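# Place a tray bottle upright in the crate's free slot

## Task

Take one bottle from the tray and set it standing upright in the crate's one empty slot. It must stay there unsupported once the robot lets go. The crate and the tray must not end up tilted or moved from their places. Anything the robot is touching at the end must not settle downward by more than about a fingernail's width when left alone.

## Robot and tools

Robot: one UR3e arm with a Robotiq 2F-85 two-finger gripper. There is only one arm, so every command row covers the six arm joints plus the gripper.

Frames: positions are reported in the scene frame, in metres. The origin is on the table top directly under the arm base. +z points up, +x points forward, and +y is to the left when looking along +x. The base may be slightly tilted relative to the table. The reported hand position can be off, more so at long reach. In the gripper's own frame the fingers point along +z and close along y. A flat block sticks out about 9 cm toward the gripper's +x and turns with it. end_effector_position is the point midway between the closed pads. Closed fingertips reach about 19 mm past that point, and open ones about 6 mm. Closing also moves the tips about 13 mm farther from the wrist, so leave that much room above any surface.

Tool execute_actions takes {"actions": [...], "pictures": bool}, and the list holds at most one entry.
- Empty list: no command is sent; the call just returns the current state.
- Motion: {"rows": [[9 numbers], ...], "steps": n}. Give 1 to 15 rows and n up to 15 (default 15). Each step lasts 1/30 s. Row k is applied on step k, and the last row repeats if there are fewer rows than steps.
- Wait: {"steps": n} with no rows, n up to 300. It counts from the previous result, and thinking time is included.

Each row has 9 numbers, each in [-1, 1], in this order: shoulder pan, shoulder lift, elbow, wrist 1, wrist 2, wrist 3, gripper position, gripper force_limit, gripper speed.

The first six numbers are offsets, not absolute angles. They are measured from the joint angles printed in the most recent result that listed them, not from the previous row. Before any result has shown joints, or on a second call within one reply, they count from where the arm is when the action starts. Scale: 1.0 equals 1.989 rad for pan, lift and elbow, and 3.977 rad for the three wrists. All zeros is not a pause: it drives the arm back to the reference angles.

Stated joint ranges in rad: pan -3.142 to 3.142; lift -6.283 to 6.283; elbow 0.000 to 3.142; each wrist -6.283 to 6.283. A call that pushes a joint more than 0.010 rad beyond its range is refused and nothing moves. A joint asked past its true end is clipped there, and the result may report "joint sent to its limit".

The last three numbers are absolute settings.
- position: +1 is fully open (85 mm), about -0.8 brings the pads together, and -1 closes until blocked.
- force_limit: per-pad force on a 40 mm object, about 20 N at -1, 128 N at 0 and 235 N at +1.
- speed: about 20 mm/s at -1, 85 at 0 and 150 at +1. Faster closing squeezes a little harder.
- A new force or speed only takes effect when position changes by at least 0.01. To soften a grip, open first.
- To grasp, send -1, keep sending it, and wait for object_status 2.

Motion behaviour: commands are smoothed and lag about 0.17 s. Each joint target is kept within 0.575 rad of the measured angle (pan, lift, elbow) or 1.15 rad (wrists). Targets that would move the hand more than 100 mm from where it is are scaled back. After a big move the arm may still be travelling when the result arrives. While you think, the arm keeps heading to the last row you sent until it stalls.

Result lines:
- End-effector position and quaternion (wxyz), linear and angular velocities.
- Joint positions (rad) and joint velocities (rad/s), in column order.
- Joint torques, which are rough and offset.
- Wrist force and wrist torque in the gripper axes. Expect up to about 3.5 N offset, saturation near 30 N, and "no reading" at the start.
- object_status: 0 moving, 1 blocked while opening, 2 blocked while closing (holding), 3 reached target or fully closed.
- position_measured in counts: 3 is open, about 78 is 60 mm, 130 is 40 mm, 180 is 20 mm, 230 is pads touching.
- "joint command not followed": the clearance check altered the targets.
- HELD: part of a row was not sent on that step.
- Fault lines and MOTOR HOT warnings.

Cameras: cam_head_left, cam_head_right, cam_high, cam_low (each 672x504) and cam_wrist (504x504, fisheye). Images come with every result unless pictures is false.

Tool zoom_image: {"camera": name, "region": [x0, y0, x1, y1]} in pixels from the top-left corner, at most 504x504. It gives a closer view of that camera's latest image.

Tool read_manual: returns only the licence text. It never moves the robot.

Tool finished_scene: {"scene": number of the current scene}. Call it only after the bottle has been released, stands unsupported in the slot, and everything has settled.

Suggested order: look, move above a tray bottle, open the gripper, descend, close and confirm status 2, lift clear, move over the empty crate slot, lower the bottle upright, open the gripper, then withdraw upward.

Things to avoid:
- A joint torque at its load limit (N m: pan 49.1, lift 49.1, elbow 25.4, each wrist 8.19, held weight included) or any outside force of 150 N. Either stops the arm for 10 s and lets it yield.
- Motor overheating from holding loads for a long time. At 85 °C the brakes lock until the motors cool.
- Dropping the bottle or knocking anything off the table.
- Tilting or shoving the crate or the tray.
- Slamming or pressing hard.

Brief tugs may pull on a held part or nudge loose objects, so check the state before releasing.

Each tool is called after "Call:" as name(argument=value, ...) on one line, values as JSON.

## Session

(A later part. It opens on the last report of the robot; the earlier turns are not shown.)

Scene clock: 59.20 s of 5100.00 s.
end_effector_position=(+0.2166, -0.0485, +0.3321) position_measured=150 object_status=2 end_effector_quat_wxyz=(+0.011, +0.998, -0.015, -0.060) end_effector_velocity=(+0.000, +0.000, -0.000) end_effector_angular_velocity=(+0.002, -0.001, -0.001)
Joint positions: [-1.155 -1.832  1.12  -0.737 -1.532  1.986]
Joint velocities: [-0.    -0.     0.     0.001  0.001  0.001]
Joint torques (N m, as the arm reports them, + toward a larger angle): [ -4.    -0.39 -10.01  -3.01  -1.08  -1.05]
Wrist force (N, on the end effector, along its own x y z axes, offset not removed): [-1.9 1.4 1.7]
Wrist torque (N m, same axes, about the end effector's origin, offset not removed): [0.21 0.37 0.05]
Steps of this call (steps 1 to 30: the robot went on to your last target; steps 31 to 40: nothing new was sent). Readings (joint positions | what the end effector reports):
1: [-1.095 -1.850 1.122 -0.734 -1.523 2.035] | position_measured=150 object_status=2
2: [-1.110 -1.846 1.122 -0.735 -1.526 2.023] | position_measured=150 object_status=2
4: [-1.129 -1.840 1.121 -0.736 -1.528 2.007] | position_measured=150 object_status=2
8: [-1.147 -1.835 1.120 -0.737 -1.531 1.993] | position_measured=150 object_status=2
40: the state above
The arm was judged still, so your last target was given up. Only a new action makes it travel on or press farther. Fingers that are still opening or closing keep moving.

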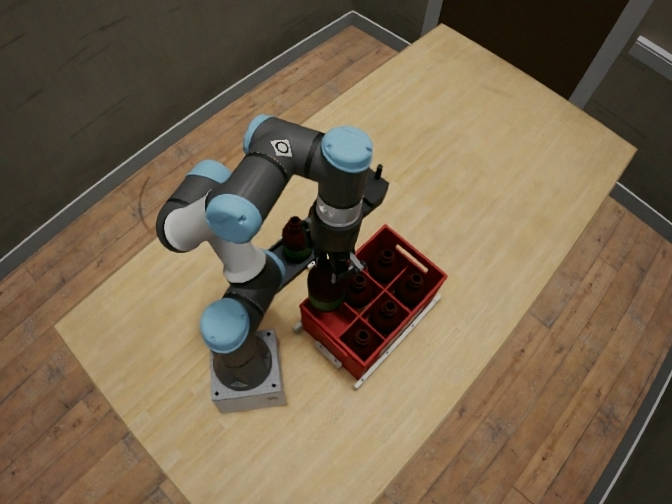

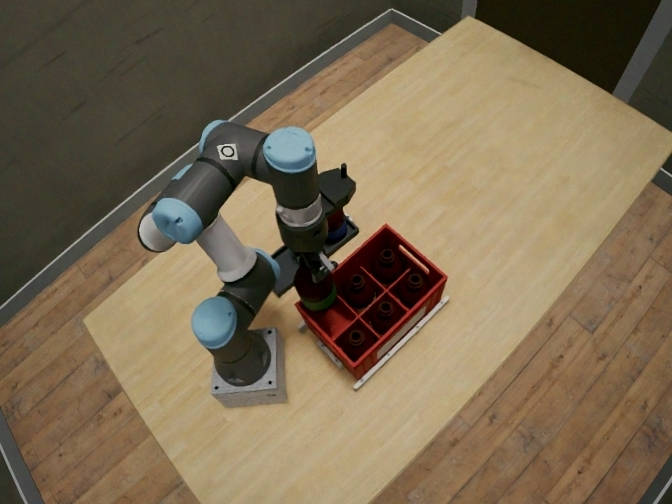

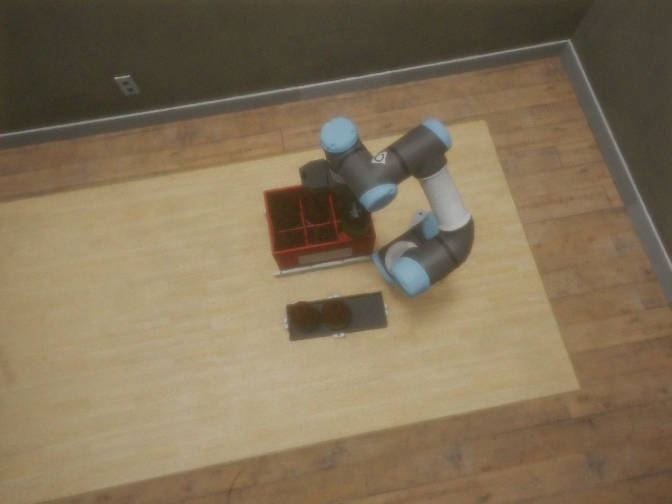

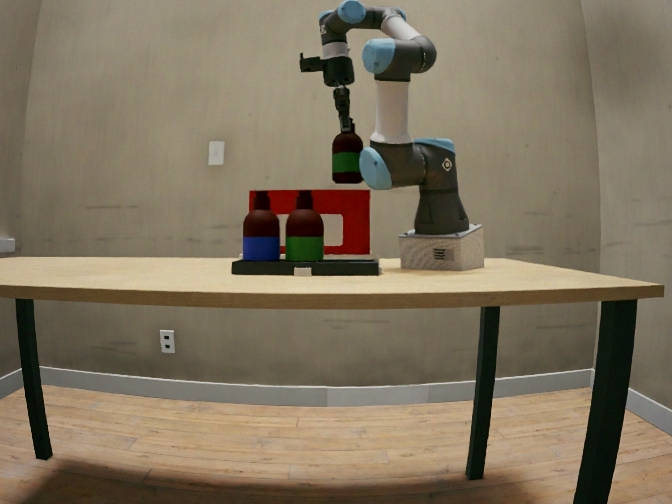

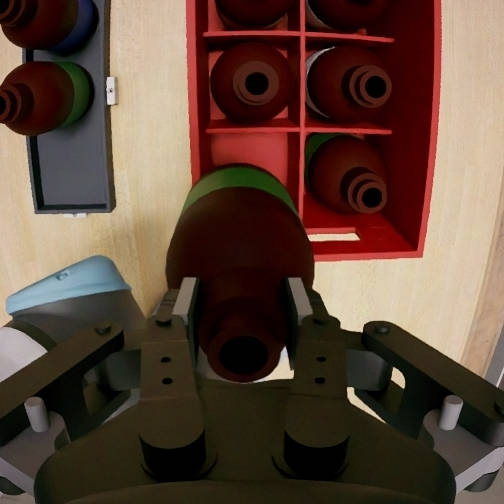

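Call:
execute_actions(actions=[{"rows": [[0.0185,0.0317,-0.0207,-0.006,0.0011,0.0093,-1,-0.1,-0.3]], "steps": 15}], pictures=false)

Call:
execute_actions(actions=[{"steps": 12}], pictures=false)

Call:
execute_actions(actions=[{"rows": [[0.0128,-0.026,0.0976,-0.036,0.0007,0.0064,-1,-0.1,-0.3],[0.0128,-0.026,0.0976,-0.036,0.0007,0.0064,-1,-0.1,-0.3],[0.0128,-0.026,0.0976,-0.036,0.0007,0.0064,-1,-0.1,-0.3],[0.0128,-0.026,0.0976,-0.036,0.0007,0.0064,-1,-0.1,-0.3],[0.0128,-0.026,0.0976,-0.036,0.0007,0.0064,-1,-0.1,-0.3],[0.0255,-0.052,0.1952,-0.072,0.0015,0.0129,-1,-0.1,-0.3],[0.0255,-0.052,0.1952,-0.072,0.0015,0.0129,-1,-0.1,-0.3],[0.0255,-0.052,0.1952,-0.072,0.0015,0.0129,-1,-0.1,-0.3],[0.0255,-0.052,0.1952,-0.072,0.0015,0.0129,-1,-0.1,-0.3],[0.0255,-0.052,0.1952,-0.072,0.0015,0.0129,-1,-0.1,-0.3],[0.0383,-0.0781,0.2928,-0.1082,0.0022,0.0193,-1,-0.1,-0.3]], "steps": 15}], pictures=false)

Call:
execute_actions(actions=[{"steps": 35}])

Scene clock: 79.20 s of 5100.00 s.
end_effector_position=(+0.2280, -0.0575, +0.3322) position_measured=150 object_status=2 end_effector_quat_wxyz=(+0.012, +0.998, -0.016, -0.060) end_effector_velocity=(+0.003, -0.002, -0.000) end_effector_angular_velocity=(+0.000, -0.001, -0.002)
Joint positions: [-1.12  -1.771  1.08  -0.761 -1.528  2.022]
Joint velocities: [ 0.009  0.015 -0.009 -0.006  0.002  0.01 ]
Joint torques (N m, as the arm reports them, + toward a larger angle): [ 0.02 -2.6  -9.9  -3.04  0.28  0.98]
Wrist force (N, on the end effector, along its own x y z axes, offset not removed): [-1.0 0.5 1.9]
Wrist torque (N m, same axes, about the end effector's origin, offset not removed): [0.08 0.26 -0.03]
Steps of this call (steps 1 to 90: nothing new was sent; then 16.50 s passed at rest; steps 91 to 105: all 15 steps of this action). Readings (joint positions | what the end effector reports):
91: [-1.155 -1.832 1.120 -0.737 -1.532 1.986] | position_measured=150 object_status=2
92: [-1.154 -1.830 1.118 -0.739 -1.532 1.988] | position_measured=150 object_status=2
94: [-1.141 -1.809 1.104 -0.747 -1.530 2.001] | position_measured=150 object_status=2
98: [-1.126 -1.782 1.087 -0.757 -1.529 2.016] | position_measured=150 object_status=2
105: the state above

Scene clock: 79.60 s of 5100.00 s.
end_effector_position=(+0.2284, -0.0578, +0.3322) position_measured=150 object_status=2 end_effector_quat_wxyz=(+0.012, +0.998, -0.016, -0.060) end_effector_velocity=(-0.000, -0.000, +0.000) end_effector_angular_velocity=(-0.001, +0.001, -0.001)
Joint positions: [-1.119 -1.769  1.079 -0.761 -1.528  2.023]
Joint velocities: [-0.     0.001 -0.    -0.001 -0.002  0.001]
Joint torques (N m, as the arm reports them, + toward a larger angle): [  0.69  -1.4  -10.16  -3.03   0.31   0.94]
Wrist force (N, on the end effector, along its own x y z axes, offset not removed): [-0.4 -1.2 1.6]
Wrist torque (N m, same axes, about the end effector's origin, offset not removed): [-0.22 0.19 0.03]
Steps of this call (steps 1 to 12: the robot went on to your last target). Readings (joint positions | what the end effector reports):
1: [-1.119 -1.771 1.080 -0.761 -1.528 2.023] | position_measured=150 object_status=2
2: [-1.119 -1.770 1.079 -0.761 -1.528 2.023] | position_measured=150 object_status=2
4: [-1.119 -1.770 1.079 -0.761 -1.528 2.023] | position_measured=150 object_status=2
8: [-1.119 -1.770 1.079 -0.761 -1.528 2.023] | position_measured=150 object_status=2
12: the state above

Scene clock: 80.10 s of 5100.00 s.
end_effector_position=(+0.2344, -0.0648, +0.2692) position_measured=150 object_status=2 end_effector_quat_wxyz=(+0.024, +0.998, -0.015, -0.054) end_effector_velocity=(-0.035, +0.035, -0.233) end_effector_angular_velocity=(+0.214, +0.120, -0.038)
Joint positions: [-1.057 -1.893  1.511 -1.1   -1.521  2.085]
Joint velocities: [ 0.125 -0.26   1.235 -0.733  0.004  0.122]
Joint torques (N m, as the arm reports them, + toward a larger angle): [ 0.84 -7.04 -8.46 -3.93  1.16  1.06]
Wrist force (N, on the end effector, along its own x y z axes, offset not removed): [-0.3 -0.2 4.0]
Wrist torque (N m, same axes, about the end effector's origin, offset not removed): [-0.09 -0.12 0.02]
Steps of this call (steps 1 to 15: all 15 steps of this action). Readings (joint positions | what the end effector reports):
1: [-1.119 -1.769 1.079 -0.761 -1.528 2.023] | position_measured=150 object_status=2
2: [-1.117 -1.772 1.081 -0.766 -1.527 2.025] | position_measured=150 object_status=2
4: [-1.108 -1.789 1.124 -0.814 -1.526 2.034] | position_measured=150 object_status=2
8: [-1.092 -1.821 1.240 -0.901 -1.525 2.050] | position_measured=150 object_status=2
15: the state above

Scene clock: 81.27 s of 5100.00 s.
end_effector_position=(+0.2299, -0.0599, +0.2406) position_measured=150 object_status=2 end_effector_quat_wxyz=(+0.012, +0.998, -0.016, -0.060) end_effector_velocity=(+0.000, +0.000, -0.000) end_effector_angular_velocity=(+0.001, -0.001, -0.001)
Joint positions: [-1.042 -1.925  1.661 -1.191 -1.519  2.1  ]
Joint velocities: [ 0.    -0.    -0.     0.001  0.001  0.001]
Joint torques (N m, as the arm reports them, + toward a larger angle): [ 1.03 -8.08 -7.16 -2.95  0.27  0.96]
Wrist force (N, on the end effector, along its own x y z axes, offset not removed): [-0.1 -0.6 1.4]
Wrist torque (N m, same axes, about the end effector's origin, offset not removed): [-0.14 0.14 0.08]
Steps of this call (steps 1 to 30: the robot went on to your last target; steps 31 to 35: nothing new was sent). Readings (joint positions | what the end effector reports):
1: [-1.054 -1.901 1.548 -1.122 -1.520 2.089] | position_measured=150 object_status=2
2: [-1.051 -1.907 1.575 -1.139 -1.520 2.092] | position_measured=150 object_status=2
4: [-1.047 -1.914 1.612 -1.162 -1.519 2.095] | position_measured=150 object_status=2
8: [-1.044 -1.921 1.645 -1.182 -1.519 2.099] | position_measured=150 object_status=2
35: the state above
The arm was judged still, so your last target was given up. Only a new action makes it travel on or press farther. Fingers that are still opening or closing keep moving.

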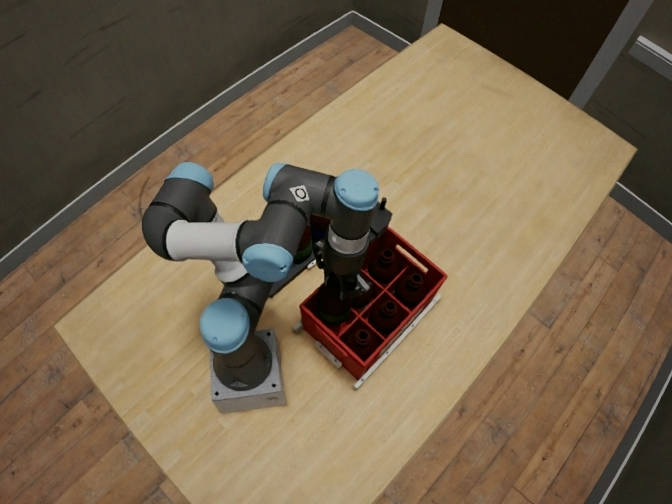

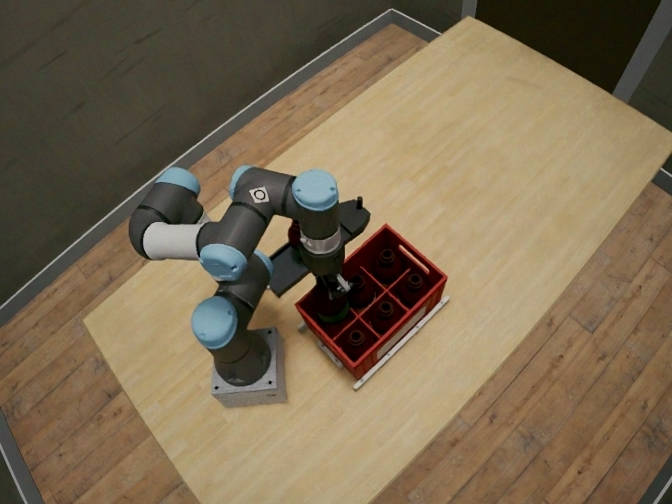

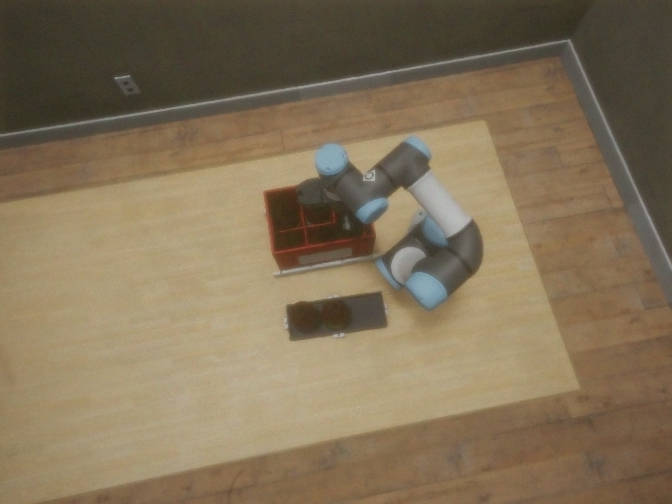

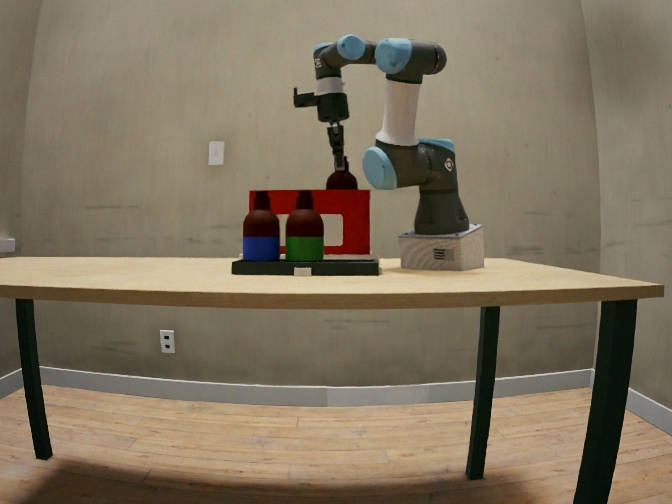

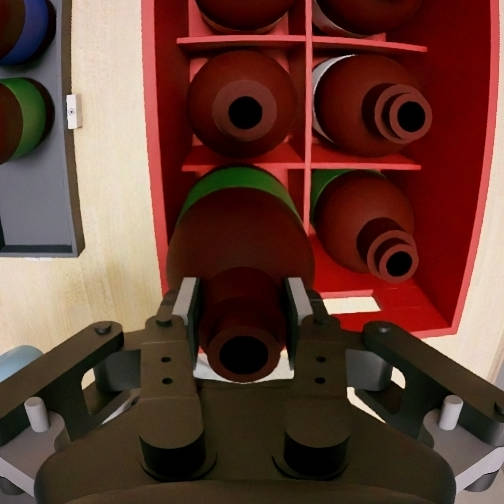

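Call:
execute_actions(actions=[{"rows": [[0.008,-0.0014,0.052,-0.0255,0.0005,0.004,-1,-0.1,-0.3],[0.008,-0.0014,0.052,-0.0255,0.0005,0.004,-1,-0.1,-0.3],[0.008,-0.0014,0.052,-0.0255,0.0005,0.004,-1,-0.1,-0.3],[0.008,-0.0014,0.052,-0.0255,0.0005,0.004,-1,-0.1,-0.3],[0.0161,-0.0028,0.1043,-0.0511,0.001,0.008,-1,-0.1,-0.3],[0.0161,-0.0028,0.1043,-0.0511,0.001,0.008,-1,-0.1,-0.3],[0.0161,-0.0028,0.1043,-0.0511,0.001,0.008,-1,-0.1,-0.3],[0.0161,-0.0028,0.1043,-0.0511,0.001,0.008,-1,-0.1,-0.3],[0.0242,-0.0043,0.1565,-0.0767,0.0014,0.012,-1,-0.1,-0.3],[0.0242,-0.0043,0.1565,-0.0767,0.0014,0.012,-1,-0.1,-0.3],[0.0242,-0.0043,0.1565,-0.0767,0.0014,0.012,-1,-0.1,-0.3],[0.0242,-0.0043,0.1565,-0.0767,0.0014,0.012,-1,-0.1,-0.3],[0.0322,-0.0057,0.2086,-0.1022,0.0019,0.0161,-1,-0.1,-0.3]], "steps": 15}], pictures=false)

Call:
execute_actions(actions=[{"steps": 35}], pictures=false)

Scene clock: 105.20 s of 5100.00 s.
end_effector_position=(+0.2324, -0.0674, +0.2300) position_measured=150 object_status=2 end_effector_quat_wxyz=(+0.025, +0.998, -0.015, -0.058) end_effector_velocity=(+0.000, +0.000, -0.000) end_effector_angular_velocity=(+0.002, -0.001, -0.001)
Joint positions: [-1.029 -1.93   1.725 -1.277 -1.527  2.114]
Joint velocities: [-0.     0.     0.002 -0.001  0.002  0.   ]
Joint torques (N m, as the arm reports them, + toward a larger angle): [-1.4  -3.83 -6.99 -1.85 -0.05 -0.04]
Wrist force (N, on the end effector, along its own x y z axes, offset not removed): [-8.2 -2.8 -21.5]
Wrist torque (N m, same axes, about the end effector's origin, offset not removed): [0.52 0.27 -0.06]
FORCE FAULT: contact force on the arm reached its limit, and the arm stopped for 10 seconds. The contact can be on any part of the arm, not only on its tool. The arm's remaining commands of this call were not run. The arm holds still and accepts commands again. Move the arm away from the contact; if what it grips holds it there, let go first. Pushing or pulling that hard again can fault the arm again.
The stop began at step 98 of this call (marked STOPPED below). From that step on the arm followed nothing that you had sent. 8 steps, steps kept back included, did not run and will not run. Nothing is kept back now, and the robot has no last target.
Steps of this call (steps 1 to 90: nothing new was sent; then 10.67 s passed at rest; steps 91 to 97: the first 7 steps of this action; steps 98 to 398: the stop). Readings (joint positions | what the end effector reports):
91: [-1.042 -1.925 1.661 -1.191 -1.519 2.100] | position_measured=150 object_status=2
92: [-1.041 -1.925 1.664 -1.196 -1.519 2.101] | position_measured=150 object_status=2
94: [-1.036 -1.926 1.695 -1.231 -1.518 2.107] | position_measured=150 object_status=2
98: [-1.029 -1.929 1.729 -1.277 -1.525 2.114] | position_measured=150 object_status=2 STOPPED
398: the state above

Scene clock: 105.23 s of 5100.00 s.
end_effector_position=(+0.2324, -0.0674, +0.2301) position_measured=150 object_status=2 end_effector_quat_wxyz=(+0.025, +0.998, -0.015, -0.058) end_effector_velocity=(-0.000, +0.000, +0.000) end_effector_angular_velocity=(+0.000, +0.000, +0.000)
Joint positions: [-1.029 -1.93   1.725 -1.277 -1.527  2.114]
Joint velocities: [-0.    -0.    -0.001  0.001 -0.    -0.   ]
Joint torques (N m, as the arm reports them, + toward a larger angle): [-1.55 -4.33 -7.19 -1.89 -0.29 -0.09]
Wrist force (N, on the end effector, along its own x y z axes, offset not removed): [-6.9 -2.7 -24.2]
Wrist torque (N m, same axes, about the end effector's origin, offset not removed): [0.53 0.14 -0.20]
A stop began in an earlier call of the same reply, so what this call sent did not run. Send another action.
Steps of this call (step 1: nothing new was sent). Readings (joint positions | what the end effector reports):
1: the state above

Call:
execute_actions(actions=[{"rows": [[-0.0065,0.0025,-0.0322,0.0216,0.002,-0.0035,-1,-0.1,-0.3]], "steps": 15}], pictures=false)

Call:
execute_actions(actions=[{"steps": 10}], pictures=false)

Call:
execute_actions(actions=[{"rows": [[-0.0298,-0.0285,0.008,0.0109,-0.0017,-0.015,-1,-0.1,-0.3]], "steps": 15}], pictures=false)

Call:
execute_actions(actions=[{"steps": 15}])

Scene clock: 118.07 s of 5100.00 s.
end_effector_position=(+0.2299, -0.0600, +0.2403) position_measured=150 object_status=2 end_effector_quat_wxyz=(+0.012, +0.998, -0.016, -0.060) end_effector_velocity=(-0.000, +0.002, +0.002) end_effector_angular_velocity=(+0.007, -0.001, -0.001)
Joint positions: [-1.042 -1.925  1.663 -1.194 -1.519  2.1  ]
Joint velocities: [-0.002  0.001 -0.015  0.02   0.004 -0.003]
Joint torques (N m, as the arm reports them, + toward a larger angle): [ -2.62  -0.8  -10.78   0.     0.6   -0.92]
Wrist force (N, on the end effector, along its own x y z axes, offset not removed): [0.4 1.6 1.5]
Wrist torque (N m, same axes, about the end effector's origin, offset not removed): [-0.72 0.08 0.13]
Steps of this call (steps 1 to 90: nothing new was sent; then 9.33 s passed at rest; steps 91 to 105: all 15 steps of this action). Readings (joint positions | what the end effector reports):
91: [-1.029 -1.930 1.725 -1.277 -1.527 2.114] | position_measured=150 object_status=2
92: [-1.030 -1.929 1.723 -1.273 -1.526 2.113] | position_measured=150 object_status=2
94: [-1.034 -1.927 1.701 -1.243 -1.524 2.108] | position_measured=150 object_status=2
98: [-1.039 -1.926 1.674 -1.209 -1.521 2.103] | position_measured=150 object_status=2
105: the state above

Scene clock: 118.40 s of 5100.00 s.
end_effector_position=(+0.2299, -0.0598, +0.2406) position_measured=150 object_status=2 end_effector_quat_wxyz=(+0.012, +0.998, -0.016, -0.060) end_effector_velocity=(+0.000, -0.000, +0.000) end_effector_angular_velocity=(-0.000, -0.001, -0.002)
Joint positions: [-1.042 -1.925  1.661 -1.191 -1.519  2.1  ]
Joint velocities: [-0.     0.    -0.001  0.     0.     0.002]
Joint torques (N m, as the arm reports them, + toward a larger angle): [ -3.08  -1.32 -11.24   0.5    1.18  -1.14]
Wrist force (N, on the end effector, along its own x y z axes, offset not removed): [0.1 6.1 1.1]
Wrist torque (N m, same axes, about the end effector's origin, offset not removed): [-0.41 0.16 0.14]
Steps of this call (steps 1 to 10: the robot went on to your last target). Readings (joint positions | what the end effector reports):
1: [-1.042 -1.925 1.662 -1.193 -1.519 2.100] | position_measured=150 object_status=2
2: [-1.042 -1.925 1.662 -1.193 -1.519 2.100] | position_measured=150 object_status=2
4: [-1.042 -1.925 1.661 -1.192 -1.519 2.100] | position_measured=150 object_status=2
8: [-1.042 -1.925 1.661 -1.191 -1.519 2.100] | position_measured=150 object_status=2
10: the state above

Scene clock: 118.90 s of 5100.00 s.
end_effector_position=(+0.2168, -0.0581, +0.2447) position_measured=150 object_status=2 end_effector_quat_wxyz=(+0.012, +0.998, -0.015, -0.060) end_effector_velocity=(-0.003, +0.001, +0.001) end_effector_angular_velocity=(+0.000, -0.001, -0.002)
Joint positions: [-1.099 -1.98   1.676 -1.149 -1.526  2.042]
Joint velocities: [-0.015 -0.014  0.004  0.011 -0.001 -0.013]
Joint torques (N m, as the arm reports them, + toward a larger angle): [-1.67 -7.19 -3.53  3.44  0.41 -1.3 ]
Wrist force (N, on the end effector, along its own x y z axes, offset not removed): [1.4 13.1 2.3]
Wrist torque (N m, same axes, about the end effector's origin, offset not removed): [-1.35 0.36 0.11]
Steps of this call (steps 1 to 15: all 15 steps of this action). Readings (joint positions | what the end effector reports):
1: [-1.042 -1.925 1.661 -1.191 -1.519 2.100] | position_measured=150 object_status=2
2: [-1.044 -1.927 1.661 -1.189 -1.519 2.097] | position_measured=150 object_status=2
4: [-1.064 -1.946 1.667 -1.174 -1.522 2.076] | position_measured=150 object_status=2
8: [-1.089 -1.970 1.673 -1.157 -1.525 2.052] | position_measured=150 object_status=2
15: the state above

Scene clock: 119.40 s of 5100.00 s.
end_effector_position=(+0.2164, -0.0581, +0.2449) position_measured=150 object_status=2 end_effector_quat_wxyz=(+0.012, +0.998, -0.015, -0.060) end_effector_velocity=(+0.000, +0.000, -0.000) end_effector_angular_velocity=(+0.001, -0.001, -0.003)
Joint positions: [-1.101 -1.981  1.677 -1.148 -1.526  2.041]
Joint velocities: [-0.001 -0.     0.001 -0.     0.001  0.002]
Joint torques (N m, as the arm reports them, + toward a larger angle): [-1.52 -6.18 -4.47  3.37  0.43 -1.3 ]
Wrist force (N, on the end effector, along its own x y z axes, offset not removed): [1.1 12.9 1.9]
Wrist torque (N m, same axes, about the end effector's origin, offset not removed): [-1.40 0.42 0.28]
Steps of this call (steps 1 to 15: the robot went on to your last target). Readings (joint positions | what the end effector reports):
1: [-1.100 -1.980 1.676 -1.149 -1.526 2.042] | position_measured=150 object_status=2
2: [-1.100 -1.981 1.676 -1.149 -1.526 2.041] | position_measured=150 object_status=2
4: [-1.101 -1.981 1.677 -1.148 -1.526 2.041] | position_measured=150 object_status=2
8: [-1.101 -1.981 1.677 -1.148 -1.526 2.041] | position_measured=150 object_status=2
15: the state above
The arm was judged still, so your last target was given up. Only a new action makes it travel on or press farther. Fingers that are still opening or closing keep moving.

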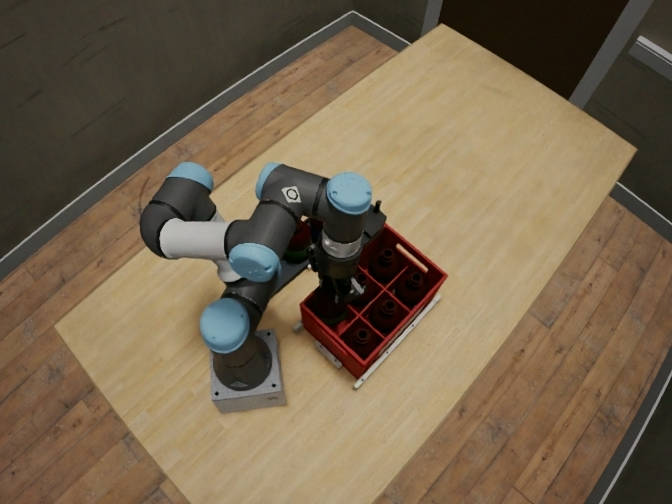

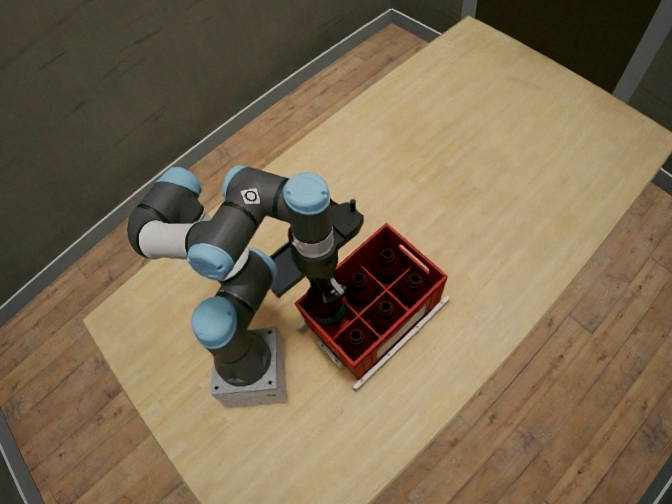

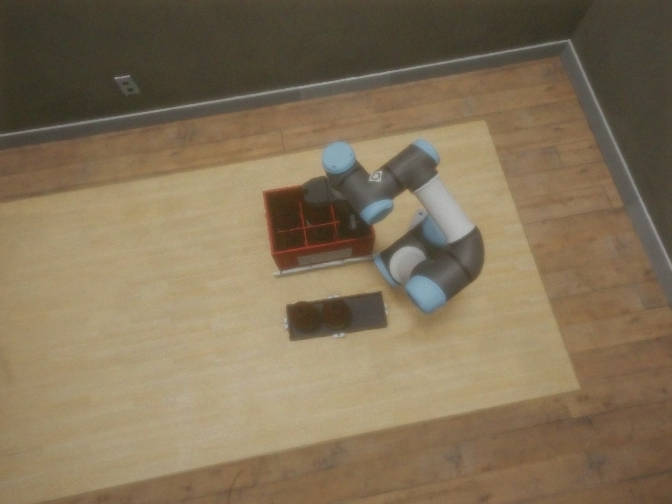

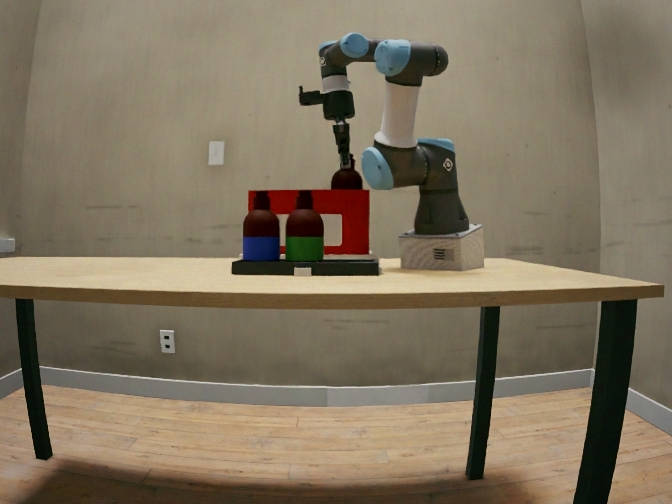

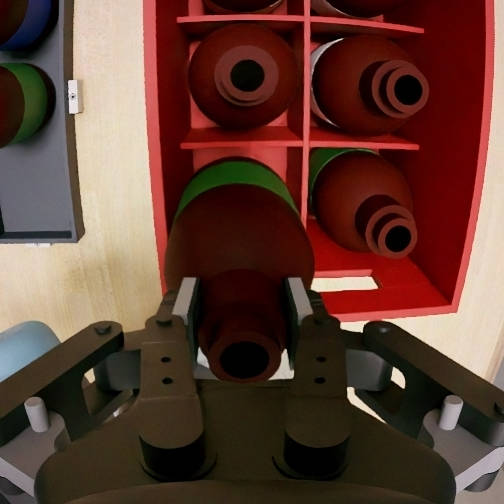

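Call:
execute_actions(actions=[{"rows": [[-0.0085,0.008,-0.0042,-0.0019,0,-0.004,-1,-0.1,-0.3]], "steps": 15}], pictures=false)

Call:
execute_actions(actions=[{"rows": [[0.004,-0.001,0.025,-0.0123,0.0002,0.002,-1,-0.1,-0.3],[0.004,-0.001,0.025,-0.0123,0.0002,0.002,-1,-0.1,-0.3],[0.004,-0.001,0.025,-0.0123,0.0002,0.002,-1,-0.1,-0.3],[0.004,-0.001,0.025,-0.0123,0.0002,0.002,-1,-0.1,-0.3],[0.004,-0.001,0.025,-0.0123,0.0002,0.002,-1,-0.1,-0.3],[0.004,-0.001,0.025,-0.0123,0.0002,0.002,-1,-0.1,-0.3],[0.004,-0.001,0.025,-0.0123,0.0002,0.002,-1,-0.1,-0.3],[0.008,-0.002,0.05,-0.0246,0.0004,0.004,-1,-0.1,-0.3]], "steps": 15}], pictures=false)

Call:
execute_actions(actions=[{"steps": 15}])

Scene clock: 131.40 s of 5100.00 s.
end_effector_position=(+0.2168, -0.0648, +0.2458) position_measured=150 object_status=2 end_effector_quat_wxyz=(+0.012, +0.998, -0.016, -0.059) end_effector_velocity=(-0.000, -0.001, +0.000) end_effector_angular_velocity=(+0.001, +0.001, +0.000)
Joint positions: [-1.118 -1.966  1.669 -1.155 -1.526  2.025]
Joint velocities: [-0.004  0.004 -0.002 -0.001 -0.001 -0.004]
Joint torques (N m, as the arm reports them, + toward a larger angle): [ -2.96  -0.22 -11.86  -3.05  -0.02  -1.03]
Wrist force (N, on the end effector, along its own x y z axes, offset not removed): [-0.8 1.6 0.4]
Wrist torque (N m, same axes, about the end effector's origin, offset not removed): [0.22 0.26 0.06]
Steps of this call (steps 1 to 90: nothing new was sent; then 8.50 s passed at rest; steps 91 to 105: all 15 steps of this action). Readings (joint positions | what the end effector reports):
91: [-1.101 -1.981 1.677 -1.148 -1.526 2.040] | position_measured=150 object_status=2
92: [-1.102 -1.981 1.676 -1.148 -1.526 2.039] | position_measured=150 object_status=2
94: [-1.108 -1.975 1.674 -1.150 -1.526 2.034] | position_measured=150 object_status=2
98: [-1.115 -1.969 1.670 -1.154 -1.526 2.028] | position_measured=150 object_status=2
105: the state above

Scene clock: 131.90 s of 5100.00 s.
end_effector_position=(+0.2183, -0.0684, +0.2283) position_measured=150 object_status=2 end_effector_quat_wxyz=(+0.012, +0.998, -0.016, -0.059) end_effector_velocity=(+0.000, -0.003, -0.019) end_effector_angular_velocity=(+0.001, +0.002, -0.001)
Joint positions: [-1.103 -1.969  1.756 -1.242 -1.524  2.039]
Joint velocities: [ 0.015 -0.004  0.095 -0.09  -0.     0.015]
Joint torques (N m, as the arm reports them, + toward a larger angle): [ 1.31 -7.43 -8.02 -2.99  0.3   1.1 ]
Wrist force (N, on the end effector, along its own x y z axes, offset not removed): [-0.7 0.5 1.3]
Wrist torque (N m, same axes, about the end effector's origin, offset not removed): [0.08 0.27 0.05]
Steps of this call (steps 1 to 15: all 15 steps of this action). Readings (joint positions | what the end effector reports):
1: [-1.118 -1.966 1.668 -1.155 -1.526 2.025] | position_measured=150 object_status=2
2: [-1.117 -1.966 1.670 -1.158 -1.526 2.025] | position_measured=150 object_status=2
4: [-1.115 -1.966 1.688 -1.175 -1.526 2.028] | position_measured=150 object_status=2
8: [-1.111 -1.967 1.708 -1.195 -1.525 2.031] | position_measured=150 object_status=2
15: the state above

Scene clock: 132.40 s of 5100.00 s.
end_effector_position=(+0.2184, -0.0687, +0.2260) position_measured=150 object_status=2 end_effector_quat_wxyz=(+0.012, +0.998, -0.016, -0.059) end_effector_velocity=(+0.000, +0.000, -0.000) end_effector_angular_velocity=(+0.001, -0.001, +0.002)
Joint positions: [-1.102 -1.97   1.768 -1.253 -1.524  2.041]
Joint velocities: [ 0.    -0.     0.002 -0.002  0.001 -0.001]
Joint torques (N m, as the arm reports them, + toward a larger angle): [ 0.94 -7.68 -7.62 -3.04  0.34  0.93]
Wrist force (N, on the end effector, along its own x y z axes, offset not removed): [-0.9 1.9 1.3]
Wrist torque (N m, same axes, about the end effector's origin, offset not removed): [0.35 0.24 0.01]
Steps of this call (steps 1 to 15: the robot went on to your last target). Readings (joint positions | what the end effector reports):
1: [-1.103 -1.970 1.759 -1.245 -1.524 2.040] | position_measured=150 object_status=2
2: [-1.103 -1.970 1.761 -1.247 -1.524 2.040] | position_measured=150 object_status=2
4: [-1.102 -1.970 1.764 -1.250 -1.524 2.040] | position_measured=150 object_status=2
8: [-1.102 -1.970 1.767 -1.252 -1.524 2.041] | position_measured=150 object_status=2
15: the state above

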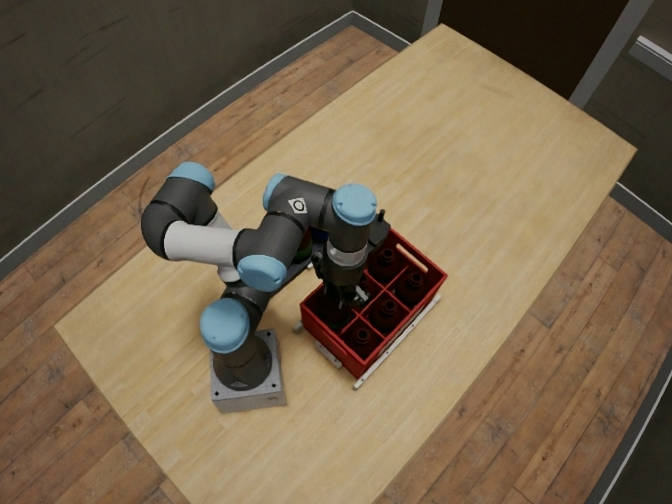

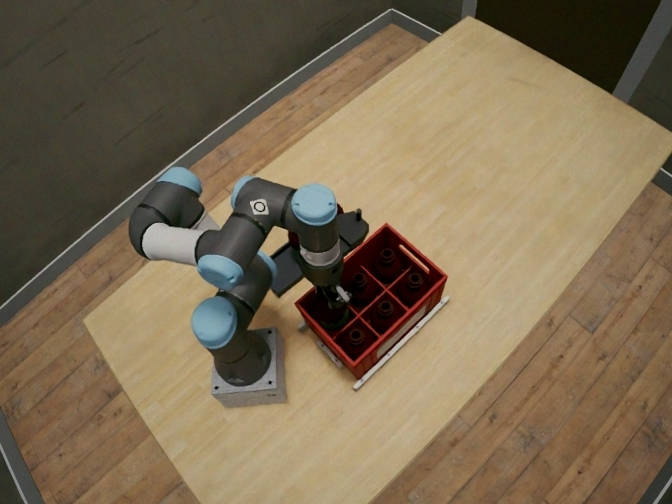

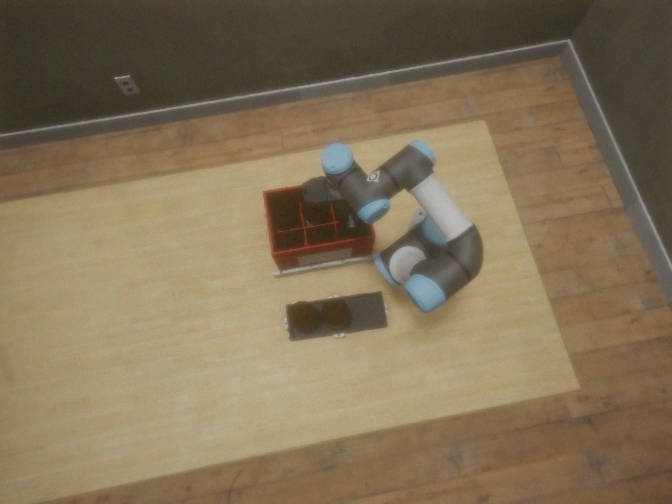

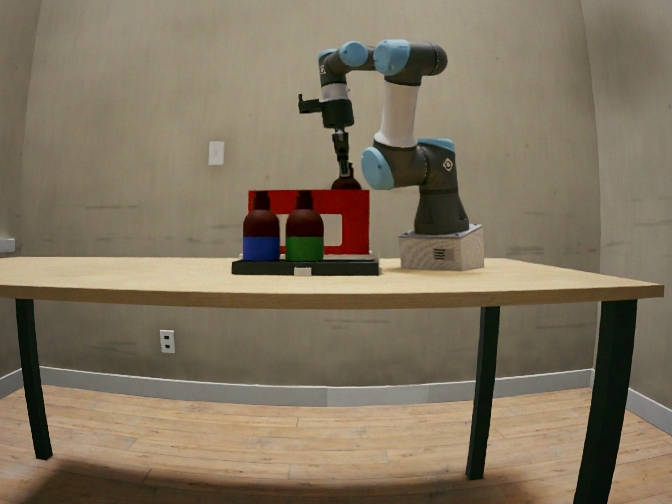

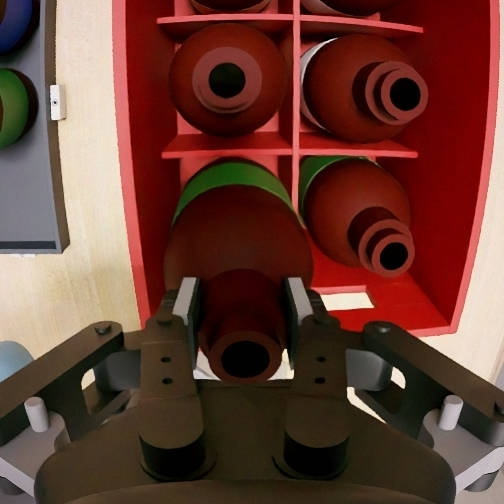

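Call:
execute_actions(actions=[{"rows": [[0.004,-0.004,0.025,-0.0105,0.0002,0.002,-1,-0.1,-0.3],[0.004,-0.004,0.025,-0.0105,0.0002,0.002,-1,-0.1,-0.3],[0.004,-0.004,0.025,-0.0105,0.0002,0.002,-1,-0.1,-0.3],[0.004,-0.004,0.025,-0.0105,0.0002,0.002,-1,-0.1,-0.3],[0.004,-0.004,0.025,-0.0105,0.0002,0.002,-1,-0.1,-0.3],[0.004,-0.004,0.025,-0.0105,0.0002,0.002,-1,-0.1,-0.3],[0.004,-0.004,0.025,-0.0105,0.0002,0.002,-1,-0.1,-0.3],[0.008,-0.008,0.05,-0.021,0.0004,0.004,-1,-0.1,-0.3]], "steps": 15}], pictures=false)

Call:
execute_actions(actions=[{"steps": 10}], pictures=false)

Call:
execute_actions(actions=[{"rows": [[0.004,-0.003,0.025,-0.011,0.0002,0.002,-1,-0.1,-0.3],[0.004,-0.003,0.025,-0.011,0.0002,0.002,-1,-0.1,-0.3],[0.004,-0.003,0.025,-0.011,0.0002,0.002,-1,-0.1,-0.3],[0.004,-0.003,0.025,-0.011,0.0002,0.002,-1,-0.1,-0.3],[0.004,-0.003,0.025,-0.011,0.0002,0.002,-1,-0.1,-0.3],[0.004,-0.003,0.025,-0.011,0.0002,0.002,-1,-0.1,-0.3],[0.004,-0.003,0.025,-0.011,0.0002,0.002,-1,-0.1,-0.3],[0.008,-0.006,0.05,-0.022,0.0004,0.004,-1,-0.1,-0.3]], "steps": 15}], pictures=false)

Call:
execute_actions(actions=[{"steps": 10}], pictures=false)

Scene clock: 144.17 s of 5100.00 s.
end_effector_position=(+0.2179, -0.0678, +0.2088) position_measured=150 object_status=2 end_effector_quat_wxyz=(+0.012, +0.998, -0.016, -0.059) end_effector_velocity=(-0.002, +0.002, -0.019) end_effector_angular_velocity=(+0.005, +0.004, -0.000)
Joint positions: [-1.087 -1.984  1.856 -1.327 -1.523  2.055]
Joint velocities: [ 0.014 -0.015  0.096 -0.076  0.     0.014]
Joint torques (N m, as the arm reports them, + toward a larger angle): [ 0.98 -7.91 -7.86 -3.04  0.33  0.93]
Wrist force (N, on the end effector, along its own x y z axes, offset not removed): [-1.3 -0.5 2.8]
Wrist torque (N m, same axes, about the end effector's origin, offset not removed): [-0.12 0.36 0.01]
Steps of this call (steps 1 to 15: the robot went on to your last target; steps 16 to 90: nothing new was sent; then 8.27 s passed at rest; steps 91 to 105: all 15 steps of this action). Readings (joint positions | what the end effector reports):
91: [-1.102 -1.970 1.768 -1.253 -1.524 2.041] | position_measured=150 object_status=2
92: [-1.101 -1.971 1.770 -1.256 -1.524 2.042] | position_measured=150 object_status=2
94: [-1.098 -1.973 1.787 -1.270 -1.524 2.044] | position_measured=150 object_status=2
98: [-1.095 -1.976 1.807 -1.287 -1.524 2.047] | position_measured=150 object_status=2
105: the state above

Scene clock: 144.50 s of 5100.00 s.
end_effector_position=(+0.2177, -0.0675, +0.2066) position_measured=150 object_status=2 end_effector_quat_wxyz=(+0.012, +0.998, -0.016, -0.059) end_effector_velocity=(+0.000, -0.000, -0.001) end_effector_angular_velocity=(-0.002, -0.001, +0.001)
Joint positions: [-1.086 -1.986  1.867 -1.336 -1.523  2.057]
Joint velocities: [ 0.001 -0.001  0.005 -0.006  0.001  0.001]
Joint torques (N m, as the arm reports them, + toward a larger angle): [ 2.   -7.66 -7.38 -3.08  0.35  1.01]
Wrist force (N, on the end effector, along its own x y z axes, offset not removed): [-1.0 1.2 3.3]
Wrist torque (N m, same axes, about the end effector's origin, offset not removed): [0.20 0.30 -0.04]
Steps of this call (steps 1 to 10: the robot went on to your last target). Readings (joint positions | what the end effector reports):
1: [-1.087 -1.985 1.859 -1.330 -1.523 2.056] | position_measured=150 object_status=2
2: [-1.087 -1.985 1.861 -1.331 -1.523 2.056] | position_measured=150 object_status=2
4: [-1.086 -1.985 1.863 -1.334 -1.523 2.056] | position_measured=150 object_status=2
8: [-1.086 -1.986 1.866 -1.336 -1.523 2.057] | position_measured=150 object_status=2
10: the state above

Scene clock: 145.00 s of 5100.00 s.
end_effector_position=(+0.2169, -0.0663, +0.1887) position_measured=150 object_status=2 end_effector_quat_wxyz=(+0.012, +0.998, -0.016, -0.059) end_effector_velocity=(-0.003, +0.003, -0.020) end_effector_angular_velocity=(+0.005, +0.005, -0.002)
Joint positions: [-1.072 -1.996  1.954 -1.414 -1.521  2.071]
Joint velocities: [ 0.015 -0.011  0.095 -0.078 -0.     0.016]
Joint torques (N m, as the arm reports them, + toward a larger angle): [ 1.24 -7.26 -8.31 -3.05  0.25  1.04]
Wrist force (N, on the end effector, along its own x y z axes, offset not removed): [0.4 0.2 1.6]
Wrist torque (N m, same axes, about the end effector's origin, offset not removed): [0.01 0.11 0.00]
Steps of this call (steps 1 to 15: all 15 steps of this action). Readings (joint positions | what the end effector reports):
1: [-1.086 -1.986 1.867 -1.336 -1.523 2.057] | position_measured=150 object_status=2
2: [-1.085 -1.986 1.869 -1.339 -1.523 2.057] | position_measured=150 object_status=2
4: [-1.082 -1.988 1.886 -1.354 -1.522 2.060] | position_measured=150 object_status=2
8: [-1.079 -1.991 1.906 -1.371 -1.522 2.063] | position_measured=150 object_status=2
15: the state above

Scene clock: 145.33 s of 5100.00 s.
end_effector_position=(+0.2167, -0.0660, +0.1865) position_measured=150 object_status=2 end_effector_quat_wxyz=(+0.012, +0.998, -0.016, -0.060) end_effector_velocity=(-0.000, +0.000, -0.001) end_effector_angular_velocity=(-0.000, +0.000, -0.002)
Joint positions: [-1.07  -1.998  1.965 -1.423 -1.521  2.073]
Joint velocities: [ 0.    -0.001  0.005 -0.004  0.     0.002]
Joint torques (N m, as the arm reports them, + toward a larger angle): [ 1.16 -7.39 -7.85 -3.03  0.39  0.88]
Wrist force (N, on the end effector, along its own x y z axes, offset not removed): [0.4 -1.0 1.4]
Wrist torque (N m, same axes, about the end effector's origin, offset not removed): [-0.20 0.03 0.02]
Steps of this call (steps 1 to 10: the robot went on to your last target). Readings (joint positions | what the end effector reports):
1: [-1.071 -1.997 1.957 -1.416 -1.521 2.071] | position_measured=150 object_status=2
2: [-1.071 -1.997 1.959 -1.418 -1.521 2.072] | position_measured=150 object_status=2
4: [-1.071 -1.997 1.962 -1.420 -1.521 2.072] | position_measured=150 object_status=2
8: [-1.070 -1.998 1.965 -1.422 -1.521 2.072] | position_measured=150 object_status=2
10: the state above

Go down ~0.03 more.

Call:
execute_actions(actions=[{"rows": [[0.006,0,0.036,-0.018,0.0003,0.003,-1,-0.1,-0.3],[0.006,0,0.036,-0.018,0.0003,0.003,-1,-0.1,-0.3],[0.006,0,0.036,-0.018,0.0003,0.003,-1,-0.1,-0.3],[0.006,0,0.036,-0.018,0.0003,0.003,-1,-0.1,-0.3],[0.006,0,0.036,-0.018,0.0003,0.003,-1,-0.1,-0.3],[0.006,0,0.036,-0.018,0.0003,0.003,-1,-0.1,-0.3],[0.006,0,0.036,-0.018,0.0003,0.003,-1,-0.1,-0.3],[0.012,0,0.072,-0.036,0.0006,0.006,-1,-0.1,-0.3]], "steps": 15}], pictures=false)

Call:
execute_actions(actions=[{"steps": 15}], pictures=false)

Scene clock: 152.70 s of 5100.00 s.
end_effector_position=(+0.2156, -0.0648, +0.1592) position_measured=150 object_status=2 end_effector_quat_wxyz=(+0.012, +0.998, -0.016, -0.060) end_effector_velocity=(-0.002, +0.004, -0.030) end_effector_angular_velocity=(+0.004, +0.001, -0.001)
Joint positions: [-1.049 -1.998  2.091 -1.55  -1.519  2.094]
Joint velocities: [ 0.022  0.     0.139 -0.137  0.004  0.022]
Joint torques (N m, as the arm reports them, + toward a larger angle): [ 1.39 -1.   -7.92 -3.02  0.2   0.98]
Wrist force (N, on the end effector, along its own x y z axes, offset not removed): [-1.0 1.3 0.7]
Wrist torque (N m, same axes, about the end effector's origin, offset not removed): [0.15 0.25 0.12]
Steps of this call (steps 1 to 30: the robot went on to your last target; steps 31 to 90: nothing new was sent; then 3.87 s passed at rest; steps 91 to 105: all 15 steps of this action). Readings (joint positions | what the end effector reports):
91: [-1.070 -1.998 1.966 -1.423 -1.521 2.073] | position_measured=150 object_status=2
92: [-1.069 -1.998 1.968 -1.427 -1.521 2.074] | position_measured=150 object_status=2
94: [-1.065 -1.998 1.992 -1.452 -1.521 2.078] | position_measured=150 object_status=2
98: [-1.060 -1.998 2.022 -1.480 -1.520 2.082] | position_measured=150 object_status=2
105: the state above

Scene clock: 153.20 s of 5100.00 s.
end_effector_position=(+0.2151, -0.0643, +0.1555) position_measured=150 object_status=2 end_effector_quat_wxyz=(+0.011, +0.998, -0.016, -0.060) end_effector_velocity=(+0.000, -0.000, -0.000) end_effector_angular_velocity=(-0.001, -0.001, +0.000)
Joint positions: [-1.046 -1.998  2.108 -1.566 -1.519  2.096]
Joint velocities: [ 0.    -0.     0.002 -0.003  0.     0.   ]
Joint torques (N m, as the arm reports them, + toward a larger angle): [ 0.9  -0.86 -7.65 -2.95  0.31  0.97]
Wrist force (N, on the end effector, along its own x y z axes, offset not removed): [-1.0 0.1 2.8]
Wrist torque (N m, same axes, about the end effector's origin, offset not removed): [-0.01 0.28 0.00]
Steps of this call (steps 1 to 15: the robot went on to your last target). Readings (joint positions | what the end effector reports):
1: [-1.048 -1.998 2.096 -1.554 -1.519 2.094] | position_measured=150 object_status=2
2: [-1.048 -1.998 2.099 -1.557 -1.519 2.095] | position_measured=150 object_status=2
4: [-1.047 -1.998 2.103 -1.561 -1.519 2.096] | position_measured=150 object_status=2
8: [-1.046 -1.998 2.107 -1.564 -1.519 2.096] | position_measured=150 object_status=2
15: the state above

Call:
execute_actions(actions=[{"rows": [[0.002,0,0.012,-0.006,0,0.001,-1,-0.1,-0.3]], "steps": 15}], pictures=false)

Call:
execute_actions(actions=[{"rows": [[0.002,0,0.012,-0.006,0,0.001,-1,-0.1,-0.3]], "steps": 15}], pictures=false)

Scene clock: 158.07 s of 5100.00 s.
end_effector_position=(+0.2146, -0.0637, +0.1505) position_measured=150 object_status=2 end_effector_quat_wxyz=(+0.011, +0.998, -0.016, -0.060) end_effector_velocity=(+0.000, +0.000, -0.001) end_effector_angular_velocity=(+0.000, -0.001, -0.000)
Joint positions: [-1.042 -1.998  2.131 -1.589 -1.519  2.1  ]
Joint velocities: [ 0.    -0.     0.006 -0.007  0.001  0.   ]
Joint torques (N m, as the arm reports them, + toward a larger angle): [ 1.42 -1.35 -7.88 -3.07  0.06  0.93]
Wrist force (N, on the end effector, along its own x y z axes, offset not removed): [-0.5 0.9 1.4]
Wrist torque (N m, same axes, about the end effector's origin, offset not removed): [0.10 0.23 0.04]
Steps of this call (steps 1 to 15: the robot went on to your last target; steps 16 to 90: nothing new was sent; then 1.37 s passed at rest; steps 91 to 105: all 15 steps of this action). Readings (joint positions | what the end effector reports):
91: [-1.046 -1.998 2.108 -1.566 -1.519 2.096] | position_measured=150 object_status=2
92: [-1.046 -1.998 2.110 -1.568 -1.519 2.097] | position_measured=150 object_status=2
94: [-1.045 -1.998 2.118 -1.576 -1.519 2.098] | position_measured=150 object_status=2
98: [-1.043 -1.998 2.127 -1.585 -1.519 2.100] | position_measured=150 object_status=2
105: the state above

Scene clock: 158.57 s of 5100.00 s.
end_effector_position=(+0.2139, -0.0631, +0.1456) position_measured=150 object_status=2 end_effector_quat_wxyz=(+0.012, +0.998, -0.016, -0.061) end_effector_velocity=(-0.000, +0.001, -0.001) end_effector_angular_velocity=(+0.002, +0.002, +0.000)
Joint positions: [-1.039 -1.998  2.154 -1.612 -1.519  2.104]
Joint velocities: [ 0.002 -0.     0.005 -0.003 -0.     0.001]
Joint torques (N m, as the arm reports them, + toward a larger angle): [ 6.9   7.37 12.12  4.38  2.67  1.13]
Wrist force (N, on the end effector, along its own x y z axes, offset not removed): [-6.6 20.8 -30.0]
Wrist torque (N m, same axes, about the end effector's origin, offset not removed): [2.35 0.37 -0.13]
Steps of this call (steps 1 to 15: all 15 steps of this action). Readings (joint positions | what the end effector reports):
1: [-1.042 -1.998 2.132 -1.589 -1.519 2.100] | position_measured=150 object_status=2
2: [-1.042 -1.998 2.133 -1.591 -1.519 2.101] | position_measured=150 object_status=2
4: [-1.041 -1.998 2.141 -1.599 -1.519 2.102] | position_measured=150 object_status=2
8: [-1.039 -1.998 2.150 -1.609 -1.519 2.103] | position_measured=150 object_status=2
15: the state above


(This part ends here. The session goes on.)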